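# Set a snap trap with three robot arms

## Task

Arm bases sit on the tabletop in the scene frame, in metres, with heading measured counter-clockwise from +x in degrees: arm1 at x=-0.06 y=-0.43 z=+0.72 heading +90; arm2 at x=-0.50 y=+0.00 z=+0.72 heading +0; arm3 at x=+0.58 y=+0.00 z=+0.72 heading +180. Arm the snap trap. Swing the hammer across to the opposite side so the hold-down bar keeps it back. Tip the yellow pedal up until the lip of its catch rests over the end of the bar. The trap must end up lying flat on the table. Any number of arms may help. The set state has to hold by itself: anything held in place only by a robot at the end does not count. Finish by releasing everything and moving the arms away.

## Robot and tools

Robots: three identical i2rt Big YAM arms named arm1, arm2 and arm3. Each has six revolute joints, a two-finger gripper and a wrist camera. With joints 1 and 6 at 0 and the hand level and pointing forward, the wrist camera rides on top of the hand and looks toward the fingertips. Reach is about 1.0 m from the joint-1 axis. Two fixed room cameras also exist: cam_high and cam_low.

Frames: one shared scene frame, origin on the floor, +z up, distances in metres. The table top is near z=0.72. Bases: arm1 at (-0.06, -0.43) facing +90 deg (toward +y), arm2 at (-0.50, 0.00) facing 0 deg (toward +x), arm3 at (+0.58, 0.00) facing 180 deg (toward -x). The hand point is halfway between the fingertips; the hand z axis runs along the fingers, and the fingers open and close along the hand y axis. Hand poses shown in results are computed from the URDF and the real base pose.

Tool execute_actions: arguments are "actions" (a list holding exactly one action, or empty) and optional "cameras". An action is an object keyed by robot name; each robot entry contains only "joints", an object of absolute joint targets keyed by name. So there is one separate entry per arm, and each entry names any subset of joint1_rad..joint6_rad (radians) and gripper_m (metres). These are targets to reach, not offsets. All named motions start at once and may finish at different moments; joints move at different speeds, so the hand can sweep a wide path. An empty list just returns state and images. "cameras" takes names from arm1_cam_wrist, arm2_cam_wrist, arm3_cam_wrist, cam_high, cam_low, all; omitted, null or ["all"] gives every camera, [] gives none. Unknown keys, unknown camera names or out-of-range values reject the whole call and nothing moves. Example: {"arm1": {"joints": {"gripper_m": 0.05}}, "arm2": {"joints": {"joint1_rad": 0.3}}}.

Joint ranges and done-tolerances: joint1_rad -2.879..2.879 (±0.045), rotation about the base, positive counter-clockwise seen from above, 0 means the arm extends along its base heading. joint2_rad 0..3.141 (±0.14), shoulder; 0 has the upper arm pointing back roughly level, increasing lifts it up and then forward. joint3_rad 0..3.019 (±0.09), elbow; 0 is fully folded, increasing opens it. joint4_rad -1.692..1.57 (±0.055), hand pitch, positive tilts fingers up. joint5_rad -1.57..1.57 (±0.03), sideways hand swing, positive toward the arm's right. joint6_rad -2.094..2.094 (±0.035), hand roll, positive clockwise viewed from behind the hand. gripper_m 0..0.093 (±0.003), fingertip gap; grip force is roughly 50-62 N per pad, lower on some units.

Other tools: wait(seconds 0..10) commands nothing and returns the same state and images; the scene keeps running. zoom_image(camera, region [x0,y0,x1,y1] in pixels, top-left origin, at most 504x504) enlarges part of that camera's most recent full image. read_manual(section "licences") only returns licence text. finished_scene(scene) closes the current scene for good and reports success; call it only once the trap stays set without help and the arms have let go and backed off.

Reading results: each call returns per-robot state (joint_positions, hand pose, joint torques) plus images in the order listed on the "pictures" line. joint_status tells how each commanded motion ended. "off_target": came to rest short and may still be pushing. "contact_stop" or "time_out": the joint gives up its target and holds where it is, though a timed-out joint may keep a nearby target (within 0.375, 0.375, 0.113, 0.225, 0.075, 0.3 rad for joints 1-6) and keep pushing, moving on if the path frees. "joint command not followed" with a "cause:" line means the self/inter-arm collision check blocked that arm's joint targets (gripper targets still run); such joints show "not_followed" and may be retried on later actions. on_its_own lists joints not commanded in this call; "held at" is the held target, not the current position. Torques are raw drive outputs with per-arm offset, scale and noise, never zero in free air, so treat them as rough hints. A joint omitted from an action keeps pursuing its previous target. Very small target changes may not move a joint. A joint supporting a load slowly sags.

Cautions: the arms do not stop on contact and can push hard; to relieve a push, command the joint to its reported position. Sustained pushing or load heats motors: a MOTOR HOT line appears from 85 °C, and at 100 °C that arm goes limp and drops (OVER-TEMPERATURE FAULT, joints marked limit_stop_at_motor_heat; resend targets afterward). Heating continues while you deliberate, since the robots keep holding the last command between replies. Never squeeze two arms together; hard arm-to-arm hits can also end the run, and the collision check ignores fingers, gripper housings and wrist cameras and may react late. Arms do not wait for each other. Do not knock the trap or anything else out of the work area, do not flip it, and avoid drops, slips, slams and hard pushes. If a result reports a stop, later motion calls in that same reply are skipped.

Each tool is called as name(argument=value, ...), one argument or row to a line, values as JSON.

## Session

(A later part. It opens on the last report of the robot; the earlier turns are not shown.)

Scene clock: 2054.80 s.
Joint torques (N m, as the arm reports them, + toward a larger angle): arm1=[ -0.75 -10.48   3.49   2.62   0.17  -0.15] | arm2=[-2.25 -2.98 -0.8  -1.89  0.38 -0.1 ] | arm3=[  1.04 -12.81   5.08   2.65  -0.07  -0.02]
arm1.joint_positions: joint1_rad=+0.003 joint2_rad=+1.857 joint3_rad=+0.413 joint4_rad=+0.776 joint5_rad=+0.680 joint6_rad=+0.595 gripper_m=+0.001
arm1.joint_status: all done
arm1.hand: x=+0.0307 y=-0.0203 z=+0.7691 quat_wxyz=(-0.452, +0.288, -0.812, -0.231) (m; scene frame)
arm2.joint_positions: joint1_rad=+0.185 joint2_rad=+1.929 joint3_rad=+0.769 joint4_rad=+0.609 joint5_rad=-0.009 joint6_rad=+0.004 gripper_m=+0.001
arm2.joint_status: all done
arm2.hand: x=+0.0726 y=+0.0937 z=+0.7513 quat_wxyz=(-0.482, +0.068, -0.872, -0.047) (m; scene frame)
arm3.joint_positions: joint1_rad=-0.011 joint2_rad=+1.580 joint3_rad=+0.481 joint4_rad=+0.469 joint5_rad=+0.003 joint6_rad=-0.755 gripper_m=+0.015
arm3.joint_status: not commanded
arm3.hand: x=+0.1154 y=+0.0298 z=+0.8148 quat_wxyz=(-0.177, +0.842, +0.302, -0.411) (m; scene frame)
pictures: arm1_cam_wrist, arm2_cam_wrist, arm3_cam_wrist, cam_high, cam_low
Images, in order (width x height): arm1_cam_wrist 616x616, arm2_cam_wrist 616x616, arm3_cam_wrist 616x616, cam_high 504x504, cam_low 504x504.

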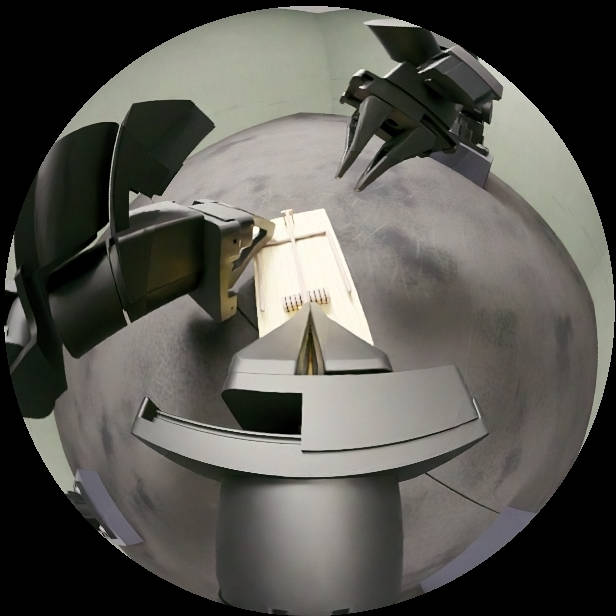

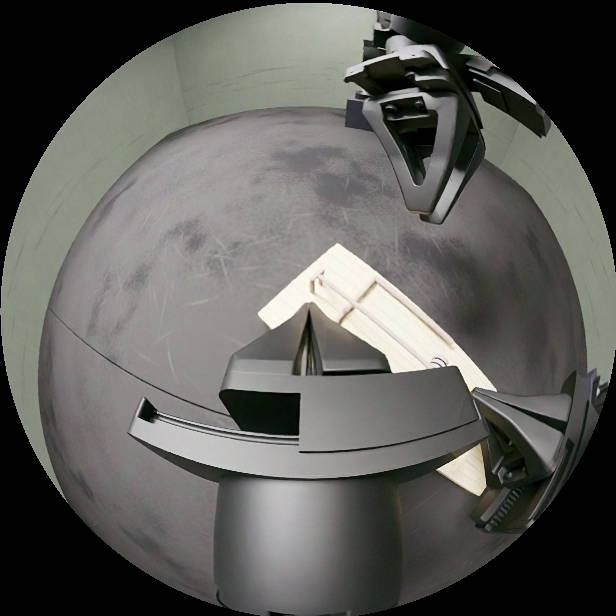

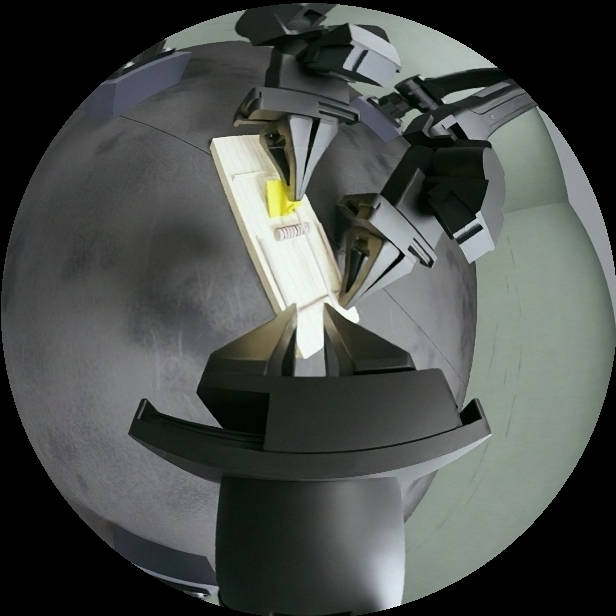

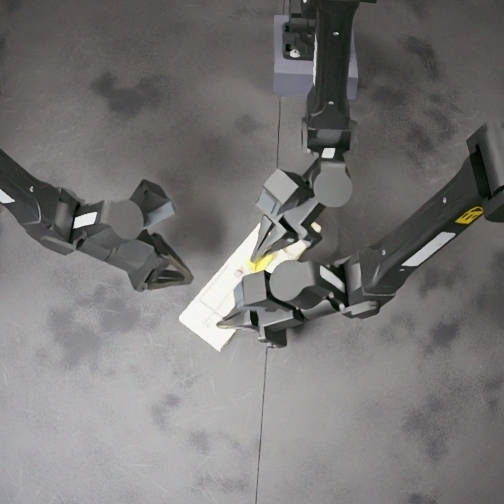

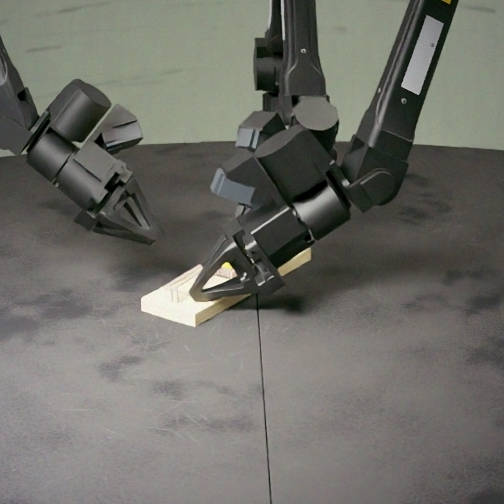

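execute_actions(
  actions=[
    {"arm1": {"joints": {"joint4_rad": 0.702, "joint5_rad": 0.636}}},
  ],
  cameras=["arm1_cam_wrist", "arm3_cam_wrist", "cam_high"],
)

zoom_image(
  camera="arm3_cam_wrist",
  region=[245, 165, 325, 245],
)

zoom_image(
  camera="arm1_cam_wrist",
  region=[265, 260, 345, 340],
)

Scene clock: 2093.00 s.
Joint torques (N m, as the arm reports them, + toward a larger angle): arm1=[-1.07 -9.7   3.59  1.25  0.13 -0.12] | arm2=[-1.94 -3.29 -0.87 -1.83  0.41 -0.1 ] | arm3=[  1.08 -12.83   5.09   2.64  -0.07  -0.02]
arm1.joint_positions: joint1_rad=+0.003 joint2_rad=+1.846 joint3_rad=+0.413 joint4_rad=+0.716 joint5_rad=+0.640 joint6_rad=+0.595 gripper_m=+0.001
arm1.joint_status: all done
arm1.hand: x=+0.0253 y=-0.0235 z=+0.7608 quat_wxyz=(-0.431, +0.309, -0.819, -0.221) (m; scene frame)
arm2.joint_positions: joint1_rad=+0.185 joint2_rad=+1.929 joint3_rad=+0.769 joint4_rad=+0.609 joint5_rad=-0.009 joint6_rad=+0.004 gripper_m=+0.001
arm2.joint_status: not commanded
arm2.hand: x=+0.0726 y=+0.0937 z=+0.7513 quat_wxyz=(-0.482, +0.068, -0.872, -0.047) (m; scene frame)
arm3.joint_positions: joint1_rad=-0.011 joint2_rad=+1.580 joint3_rad=+0.481 joint4_rad=+0.469 joint5_rad=+0.003 joint6_rad=-0.755 gripper_m=+0.015
arm3.joint_status: not commanded
arm3.hand: x=+0.1154 y=+0.0298 z=+0.8148 quat_wxyz=(-0.177, +0.842, +0.302, -0.411) (m; scene frame)
pictures: arm1_cam_wrist, arm3_cam_wrist, cam_high
Images, in order (width x height): arm1_cam_wrist 616x616, arm3_cam_wrist 616x616, cam_high 504x504.

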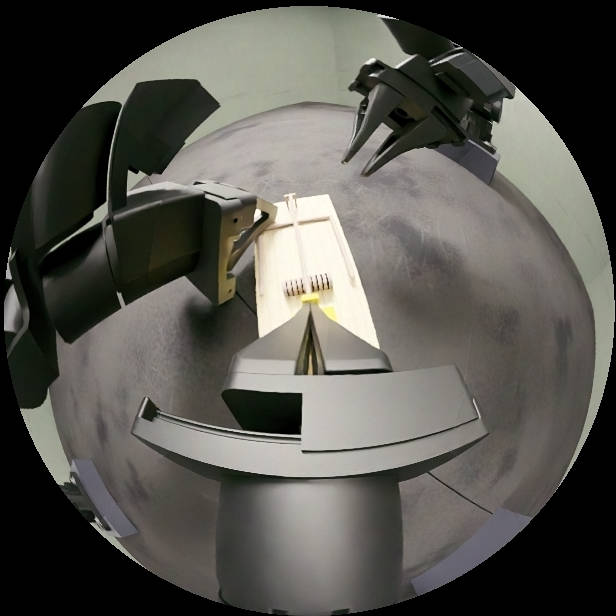

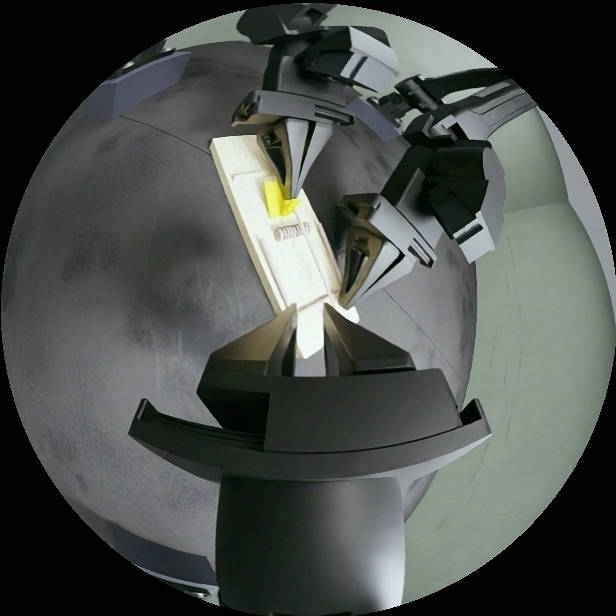

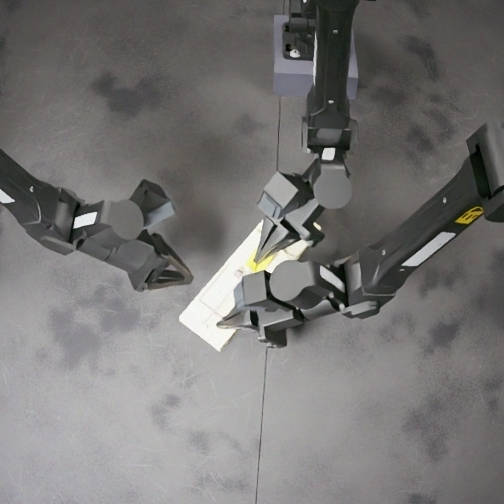

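Region (245, 165, 325, 245) of arm3_cam_wrist's 616x616 image, scaled by 6.300, with more detail than that image has.

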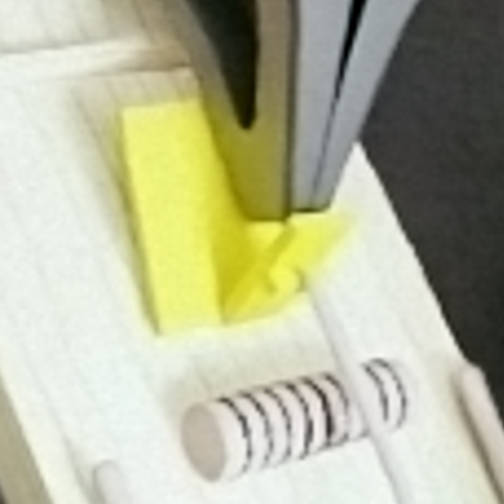

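Region (265, 260, 345, 340) of arm1_cam_wrist's 616x616 image, scaled by 6.300, with more detail than that image has.

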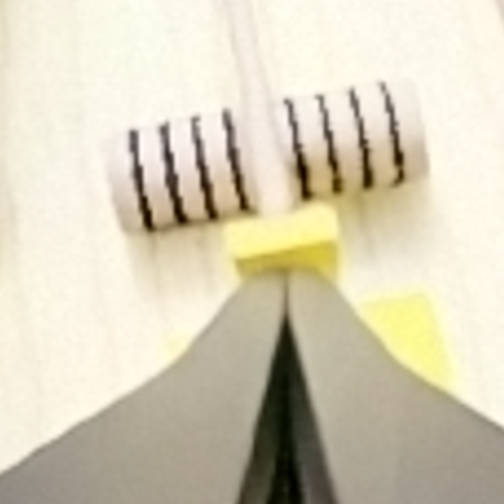

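execute_actions(
  actions=[
    {"arm1": {"joints": {"joint3_rad": 0.388, "joint5_rad": 0.620}}},
  ],
  cameras=["arm1_cam_wrist", "arm3_cam_wrist", "cam_high"],
)

zoom_image(
  camera="arm3_cam_wrist",
  region=[245, 165, 325, 245],
)

zoom_image(
  camera="arm1_cam_wrist",
  region=[265, 260, 345, 340],
)

Scene clock: 2124.20 s.
Joint torques (N m, as the arm reports them, + toward a larger angle): arm1=[-1.13 -9.32  2.47  1.33  0.13 -0.12] | arm2=[-2.05 -3.29 -0.82 -1.85  0.42 -0.11] | arm3=[  1.08 -12.85   5.09   2.64  -0.07  -0.02]
arm1.joint_positions: joint1_rad=+0.003 joint2_rad=+1.846 joint3_rad=+0.391 joint4_rad=+0.715 joint5_rad=+0.625 joint6_rad=+0.595 gripper_m=+0.001
arm1.joint_status: all done
arm1.hand: x=+0.0237 y=-0.0346 z=+0.7548 quat_wxyz=(-0.422, +0.318, -0.821, -0.215) (m; scene frame)
arm2.joint_positions: joint1_rad=+0.185 joint2_rad=+1.929 joint3_rad=+0.769 joint4_rad=+0.609 joint5_rad=-0.009 joint6_rad=+0.004 gripper_m=+0.001
arm2.joint_status: not commanded
arm2.hand: x=+0.0726 y=+0.0937 z=+0.7513 quat_wxyz=(-0.482, +0.068, -0.872, -0.047) (m; scene frame)
arm3.joint_positions: joint1_rad=-0.011 joint2_rad=+1.580 joint3_rad=+0.481 joint4_rad=+0.469 joint5_rad=+0.003 joint6_rad=-0.755 gripper_m=+0.015
arm3.joint_status: not commanded
arm3.hand: x=+0.1154 y=+0.0298 z=+0.8148 quat_wxyz=(-0.177, +0.842, +0.302, -0.411) (m; scene frame)
pictures: arm1_cam_wrist, arm3_cam_wrist, cam_high
Images, in order (width x height): arm1_cam_wrist 616x616, arm3_cam_wrist 616x616, cam_high 504x504.

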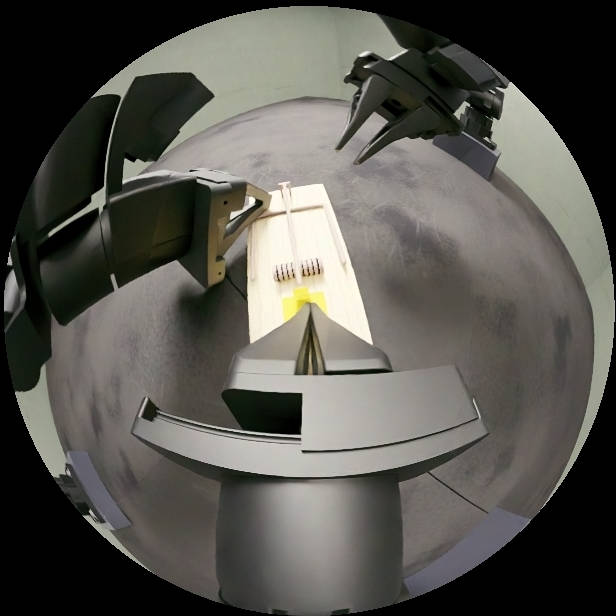

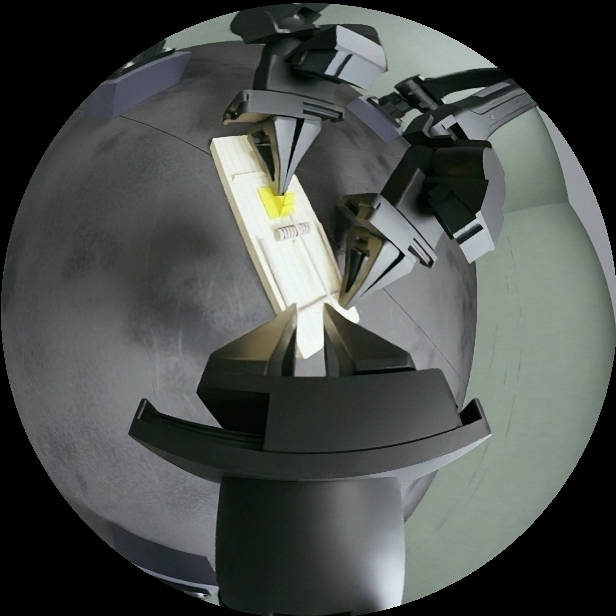

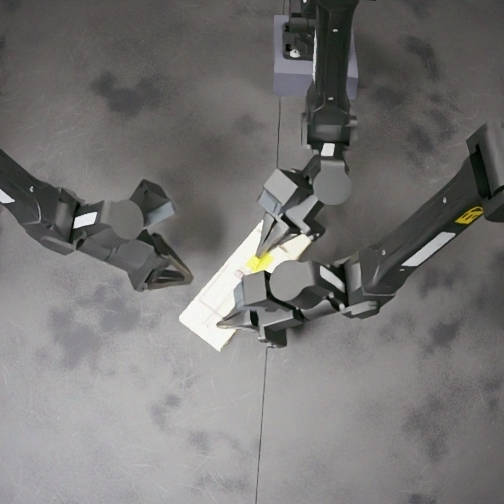

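Region (245, 165, 325, 245) of arm3_cam_wrist's 616x616 image, scaled by 6.300, with more detail than that image has.

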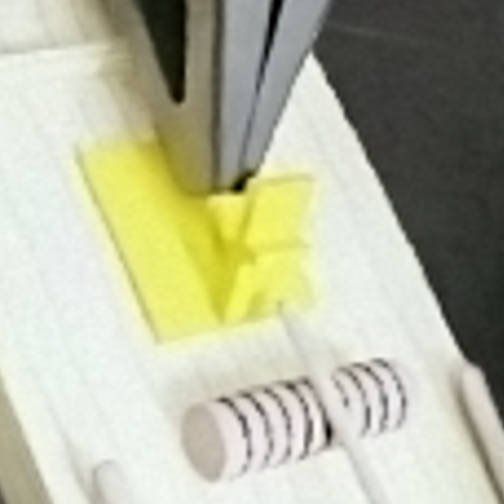

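Region (265, 260, 345, 340) of arm1_cam_wrist's 616x616 image, scaled by 6.300, with more detail than that image has.

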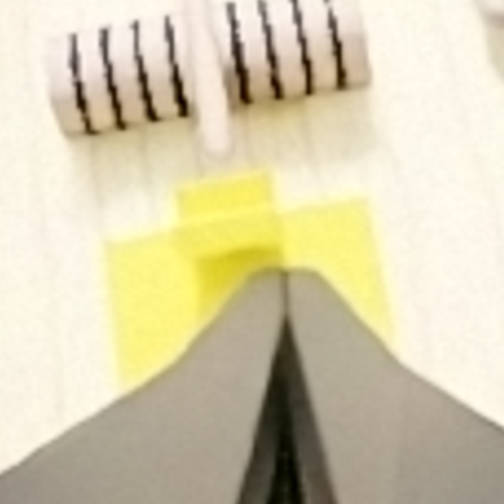

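execute_actions(
  actions=[
    {"arm1": {"joints": {"joint1_rad": -0.024, "joint3_rad": 0.438, "joint4_rad": 0.792}}},
  ],
  cameras=["arm1_cam_wrist", "arm3_cam_wrist", "cam_high"],
)

zoom_image(
  camera="arm3_cam_wrist",
  region=[245, 165, 325, 245],
)

zoom_image(
  camera="arm1_cam_wrist",
  region=[265, 260, 345, 340],
)

Scene clock: 2161.83 s.
Joint torques (N m, as the arm reports them, + toward a larger angle): arm1=[-1.61 -9.2   5.24  3.1   0.09 -0.14] | arm2=[-2.06 -3.53 -0.88 -1.89  0.43 -0.1 ] | arm3=[  1.07 -12.82   5.08   2.64  -0.07  -0.02]
arm1.joint_positions: joint1_rad=-0.017 joint2_rad=+1.846 joint3_rad=+0.408 joint4_rad=+0.770 joint5_rad=+0.625 joint6_rad=+0.594 gripper_m=+0.001
arm1.joint_status: all done
arm1.hand: x=+0.0312 y=-0.0196 z=+0.7674 quat_wxyz=(-0.435, +0.294, -0.817, -0.240) (m; scene frame)
arm2.joint_positions: joint1_rad=+0.185 joint2_rad=+1.929 joint3_rad=+0.769 joint4_rad=+0.609 joint5_rad=-0.009 joint6_rad=+0.004 gripper_m=+0.001
arm2.joint_status: not commanded
arm2.hand: x=+0.0726 y=+0.0938 z=+0.7513 quat_wxyz=(-0.482, +0.068, -0.872, -0.047) (m; scene frame)
arm3.joint_positions: joint1_rad=-0.011 joint2_rad=+1.580 joint3_rad=+0.481 joint4_rad=+0.469 joint5_rad=+0.003 joint6_rad=-0.755 gripper_m=+0.015
arm3.joint_status: not commanded
arm3.hand: x=+0.1154 y=+0.0298 z=+0.8148 quat_wxyz=(-0.177, +0.842, +0.302, -0.411) (m; scene frame)
pictures: arm1_cam_wrist, arm3_cam_wrist, cam_high
Images, in order (width x height): arm1_cam_wrist 616x616, arm3_cam_wrist 616x616, cam_high 504x504.

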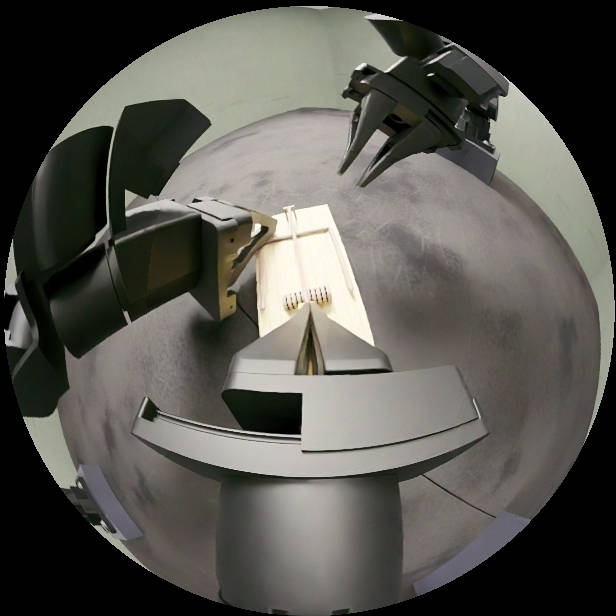

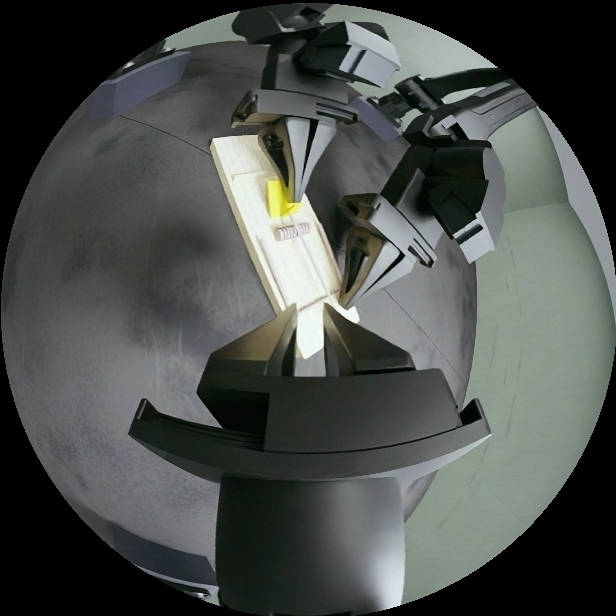

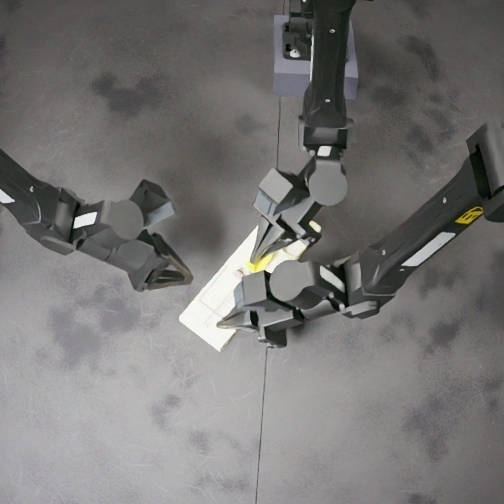

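Region (245, 165, 325, 245) of arm3_cam_wrist's 616x616 image, scaled by 6.300, with more detail than that image has.

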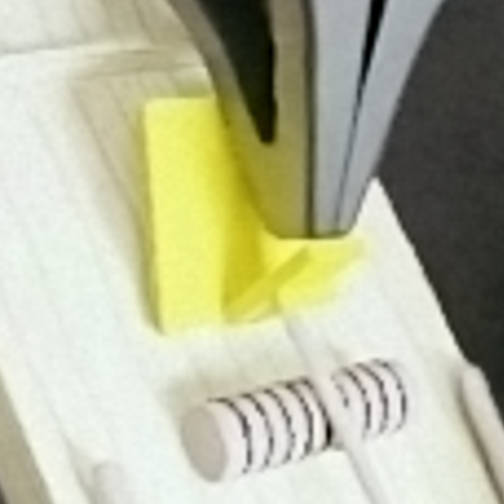

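Region (265, 260, 345, 340) of arm1_cam_wrist's 616x616 image, scaled by 6.300, with more detail than that image has.

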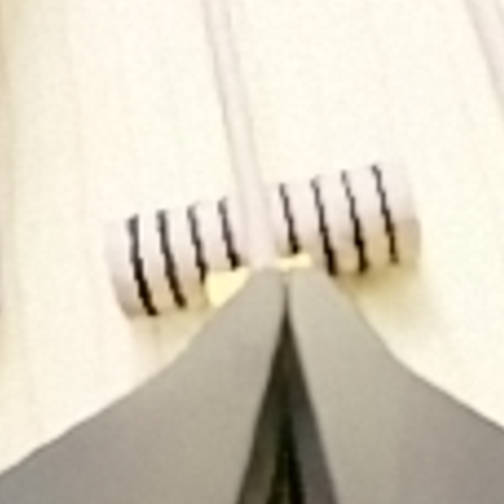

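execute_actions(
  actions=[
    {"arm2": {"joints": {"joint2_rad": 1.95, "joint3_rad": 0.732}}},
  ],
)

zoom_image(
  camera="arm3_cam_wrist",
  region=[245, 165, 325, 245],
)

zoom_image(
  camera="cam_low",
  region=[130, 225, 290, 335],
)

Scene clock: 2171.70 s.
Joint torques (N m, as the arm reports them, + toward a larger angle): arm1=[-1.48 -9.44  5.2   3.04  0.09 -0.14] | arm2=[-1.96 -6.64  2.4  -0.8   0.3  -0.1 ] | arm3=[  1.03 -12.82   5.09   2.64  -0.07  -0.02]
arm1.joint_positions: joint1_rad=-0.017 joint2_rad=+1.846 joint3_rad=+0.408 joint4_rad=+0.770 joint5_rad=+0.625 joint6_rad=+0.594 gripper_m=+0.001
arm1.joint_status: not commanded
arm1.hand: x=+0.0312 y=-0.0196 z=+0.7674 quat_wxyz=(-0.435, +0.294, -0.817, -0.240) (m; scene frame)
arm2.joint_positions: joint1_rad=+0.185 joint2_rad=+1.896 joint3_rad=+0.770 joint4_rad=+0.587 joint5_rad=-0.007 joint6_rad=+0.004 gripper_m=+0.001
arm2.joint_status: all done
arm2.hand: x=+0.0751 y=+0.0934 z=+0.7652 quat_wxyz=(-0.487, +0.068, -0.869, -0.047) (m; scene frame)
arm3.joint_positions: joint1_rad=-0.011 joint2_rad=+1.580 joint3_rad=+0.481 joint4_rad=+0.469 joint5_rad=+0.003 joint6_rad=-0.755 gripper_m=+0.015
arm3.joint_status: not commanded
arm3.hand: x=+0.1154 y=+0.0298 z=+0.8148 quat_wxyz=(-0.177, +0.842, +0.302, -0.411) (m; scene frame)
pictures: arm1_cam_wrist, arm2_cam_wrist, arm3_cam_wrist, cam_high, cam_low
Images, in order (width x height): arm1_cam_wrist 616x616, arm2_cam_wrist 616x616, arm3_cam_wrist 616x616, cam_high 504x504, cam_low 504x504.

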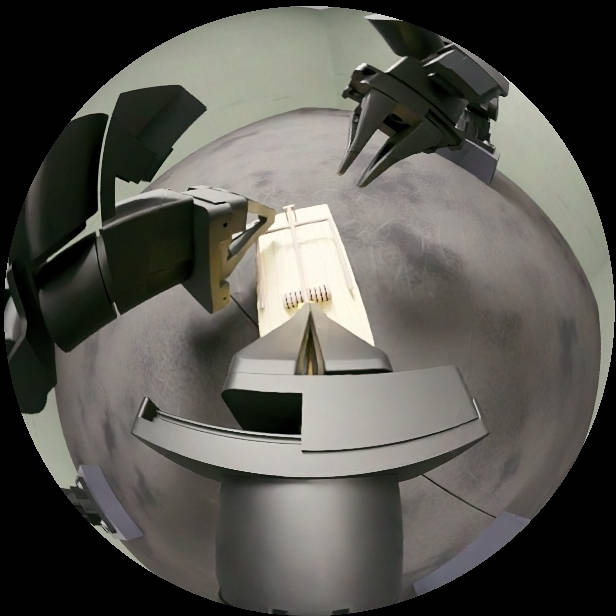

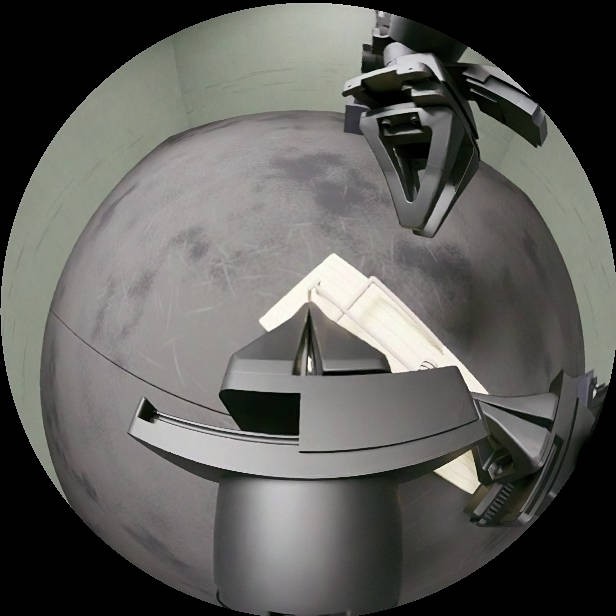

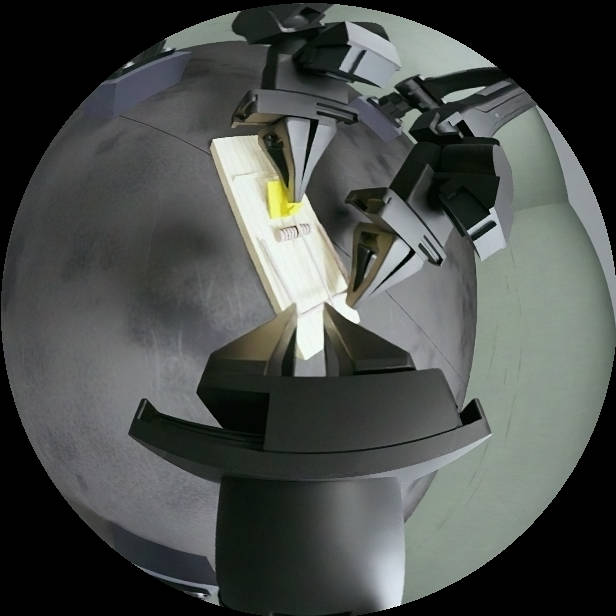

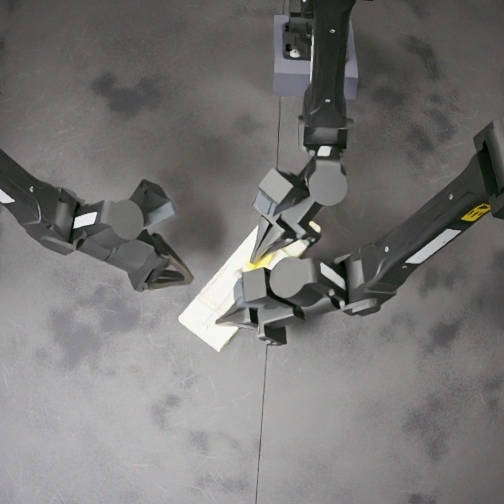

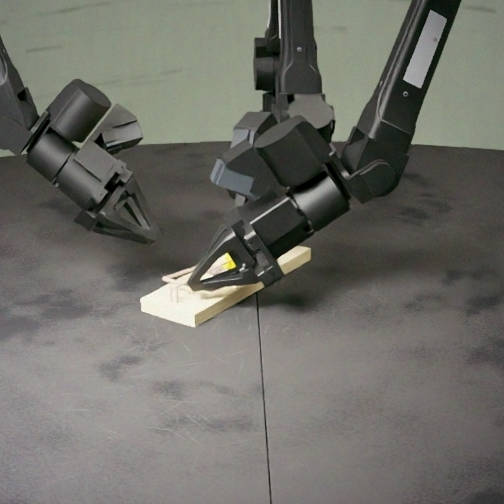

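Region (245, 165, 325, 245) of arm3_cam_wrist's 616x616 image, scaled by 6.300, with more detail than that image has.

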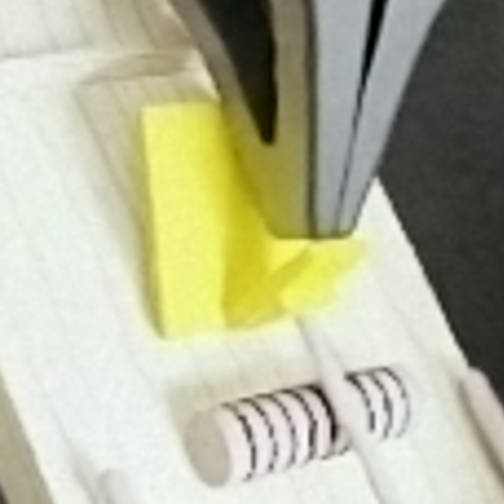

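Region (130, 225, 290, 335) of cam_low's 504x504 image, scaled by 3.150, with more detail than that image has; it fills the top 346 rows of this view, and the rest is white.

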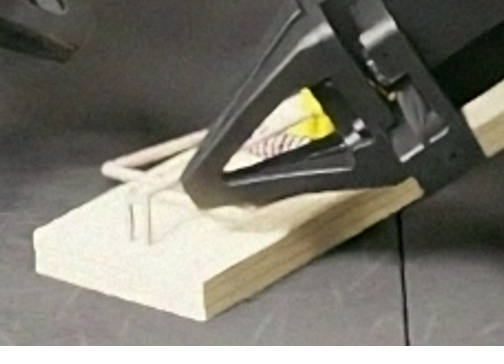

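execute_actions(
  actions=[
    {"arm1": {"joints": {"joint2_rad": 1.72, "joint3_rad": 0.335, "joint4_rad": 0.87}}},
  ],
)

zoom_image(
  camera="arm3_cam_wrist",
  region=[245, 165, 325, 245],
)

Scene clock: 2201.67 s.
Joint torques (N m, as the arm reports them, + toward a larger angle): arm1=[-1.57 -8.01  3.25  2.96  0.12 -0.11] | arm2=[-2.09 -6.76  2.38 -0.81  0.29 -0.11] | arm3=[  1.07 -12.8    5.09   2.64  -0.07  -0.02]
arm1.joint_positions: joint1_rad=-0.017 joint2_rad=+1.713 joint3_rad=+0.337 joint4_rad=+0.853 joint5_rad=+0.623 joint6_rad=+0.594 gripper_m=+0.001
arm1.joint_status: all done
arm1.hand: x=+0.0311 y=-0.0260 z=+0.8159 quat_wxyz=(-0.453, +0.262, -0.798, -0.300) (m; scene frame)
arm2.joint_positions: joint1_rad=+0.185 joint2_rad=+1.896 joint3_rad=+0.770 joint4_rad=+0.587 joint5_rad=-0.007 joint6_rad=+0.004 gripper_m=+0.001
arm2.joint_status: not commanded
arm2.hand: x=+0.0751 y=+0.0934 z=+0.7652 quat_wxyz=(-0.487, +0.068, -0.869, -0.047) (m; scene frame)
arm3.joint_positions: joint1_rad=-0.011 joint2_rad=+1.580 joint3_rad=+0.481 joint4_rad=+0.469 joint5_rad=+0.003 joint6_rad=-0.755 gripper_m=+0.015
arm3.joint_status: not commanded
arm3.hand: x=+0.1154 y=+0.0298 z=+0.8148 quat_wxyz=(-0.177, +0.842, +0.302, -0.411) (m; scene frame)
pictures: arm1_cam_wrist, arm2_cam_wrist, arm3_cam_wrist, cam_high, cam_low
Images, in order (width x height): arm1_cam_wrist 616x616, arm2_cam_wrist 616x616, arm3_cam_wrist 616x616, cam_high 504x504, cam_low 504x504.

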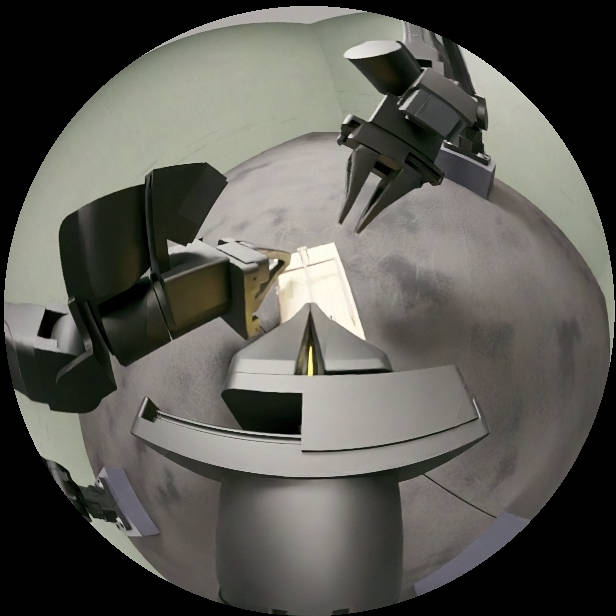

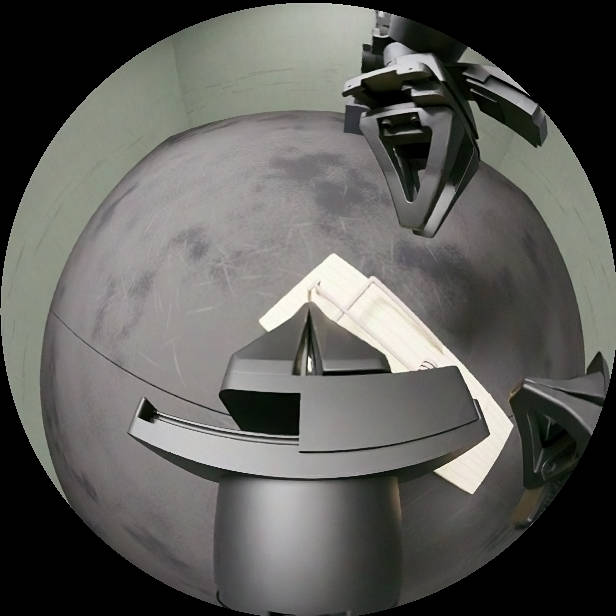

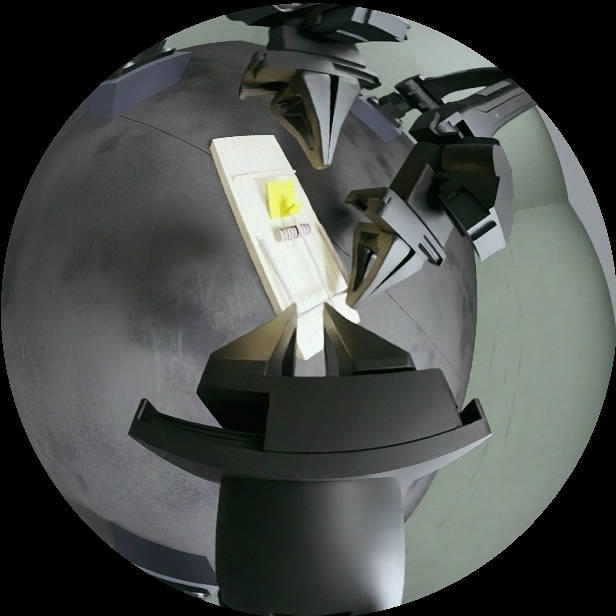

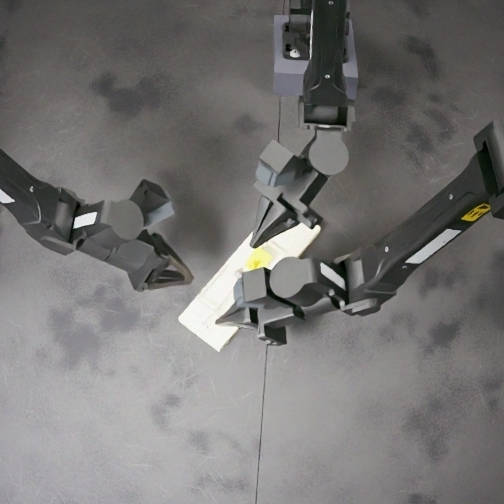

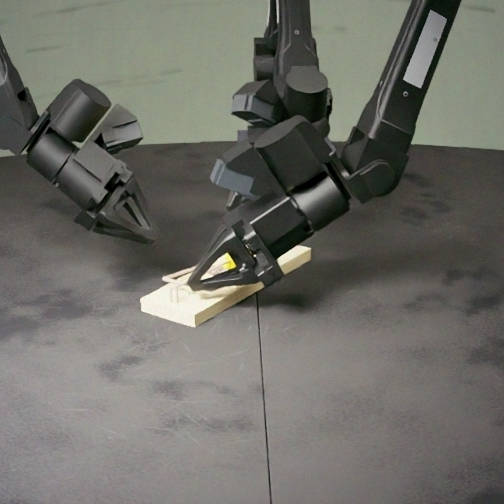

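Region (245, 165, 325, 245) of arm3_cam_wrist's 616x616 image, scaled by 6.300, with more detail than that image has.

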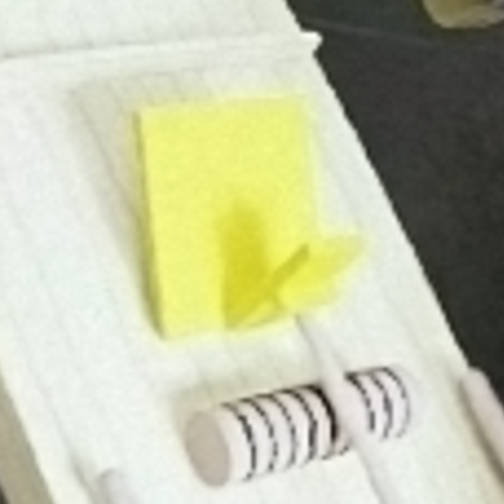

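execute_actions(
  actions=[
    {"arm1": {"joints": {"joint2_rad": 1.43, "joint3_rad": 0.17, "joint4_rad": 1.12}}, "arm2": {"joints": {"joint1_rad": 0.185, "joint2_rad": 1.64, "joint3_rad": 0.765, "joint4_rad": 0.84}}, "arm3": {"joints": {"joint2_rad": 1.3, "joint3_rad": 0.25, "joint4_rad": 0.76}}},
  ],
)

Scene clock: 2232.73 s.
Joint torques (N m, as the arm reports them, + toward a larger angle): arm1=[-1.13 -5.15  4.91  3.15 -0.05 -0.18] | arm2=[-1.51 -8.6   7.92  2.12  0.13 -0.11] | arm3=[ 1.07 -8.3   5.35  3.22 -0.05 -0.01]
arm1.joint_positions: joint1_rad=-0.017 joint2_rad=+1.422 joint3_rad=+0.169 joint4_rad=+1.102 joint5_rad=+0.623 joint6_rad=+0.594 gripper_m=+0.001
arm1.joint_status: all done
arm1.hand: x=+0.0322 y=-0.0636 z=+0.9220 quat_wxyz=(-0.490, +0.172, -0.731, -0.443) (m; scene frame)
arm2.joint_positions: joint1_rad=+0.185 joint2_rad=+1.632 joint3_rad=+0.756 joint4_rad=+0.833 joint5_rad=-0.003 joint6_rad=+0.004 gripper_m=+0.001
arm2.joint_status: all done
arm2.hand: x=+0.0973 y=+0.0946 z=+0.9688 quat_wxyz=(-0.686, +0.055, -0.723, -0.060) (m; scene frame)
arm3.joint_positions: joint1_rad=-0.011 joint2_rad=+1.297 joint3_rad=+0.261 joint4_rad=+0.743 joint5_rad=+0.003 joint6_rad=-0.755 gripper_m=+0.015
arm3.joint_status: all done
arm3.hand: x=+0.1644 y=+0.0273 z=+0.9059 quat_wxyz=(-0.234, +0.760, +0.272, -0.542) (m; scene frame)
pictures: arm1_cam_wrist, arm2_cam_wrist, arm3_cam_wrist, cam_high, cam_low
Images, in order (width x height): arm1_cam_wrist 616x616, arm2_cam_wrist 616x616, arm3_cam_wrist 616x616, cam_high 504x504, cam_low 504x504.

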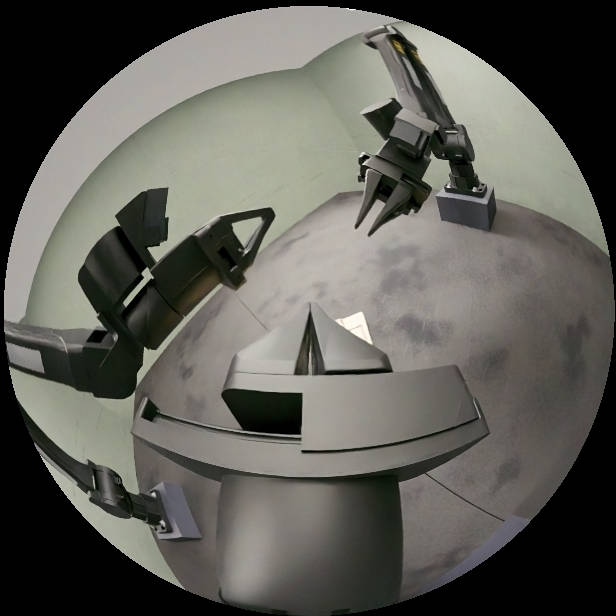

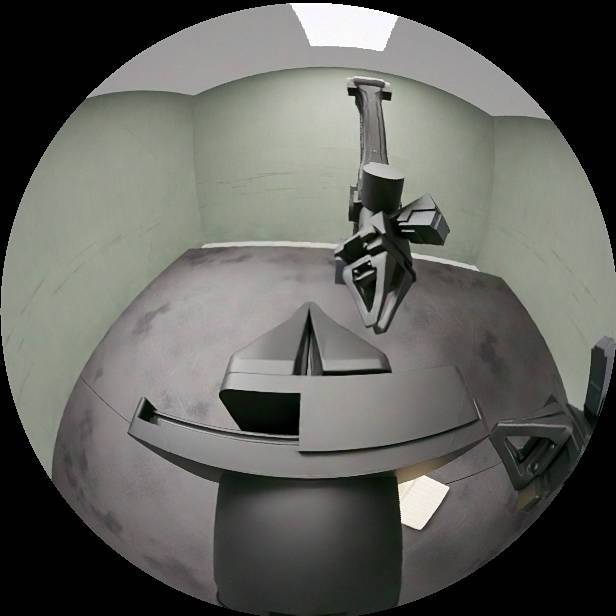

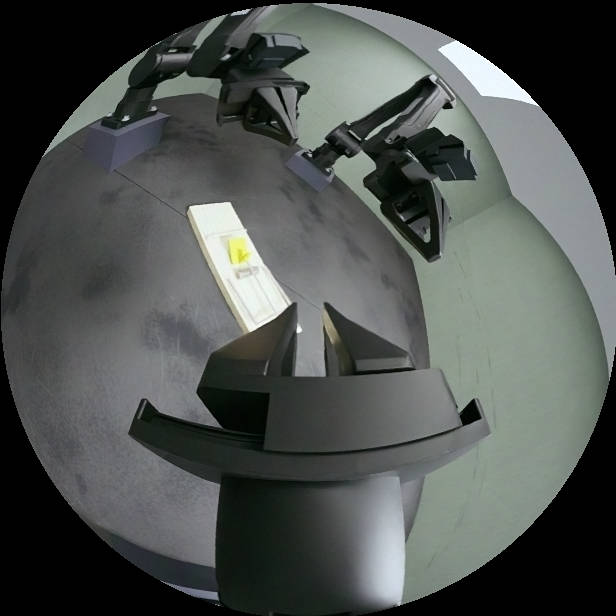

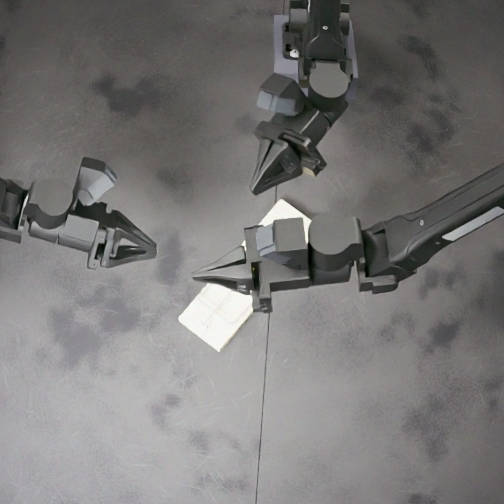

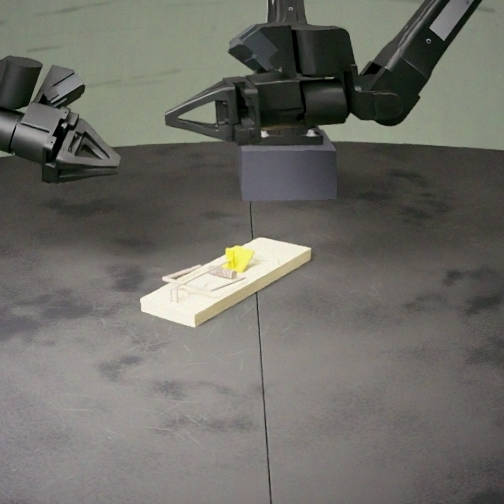

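zoom_image(
  camera="cam_low",
  region=[150, 230, 280, 315],
)

Region (150, 230, 280, 315) of cam_low's 504x504 image, scaled by 3.877, with more detail than that image has; it fills the top 330 rows of this view, and the rest is white.

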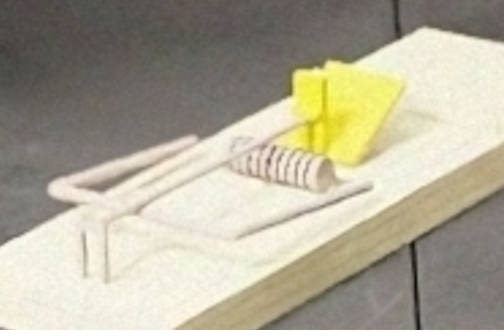

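The trap is set: the bar tip sits under the lip, the tab is upright, the trap lies flat and all arms are clear.

finished_scene(
  scene=2,
)

The scene is finished: the task was done.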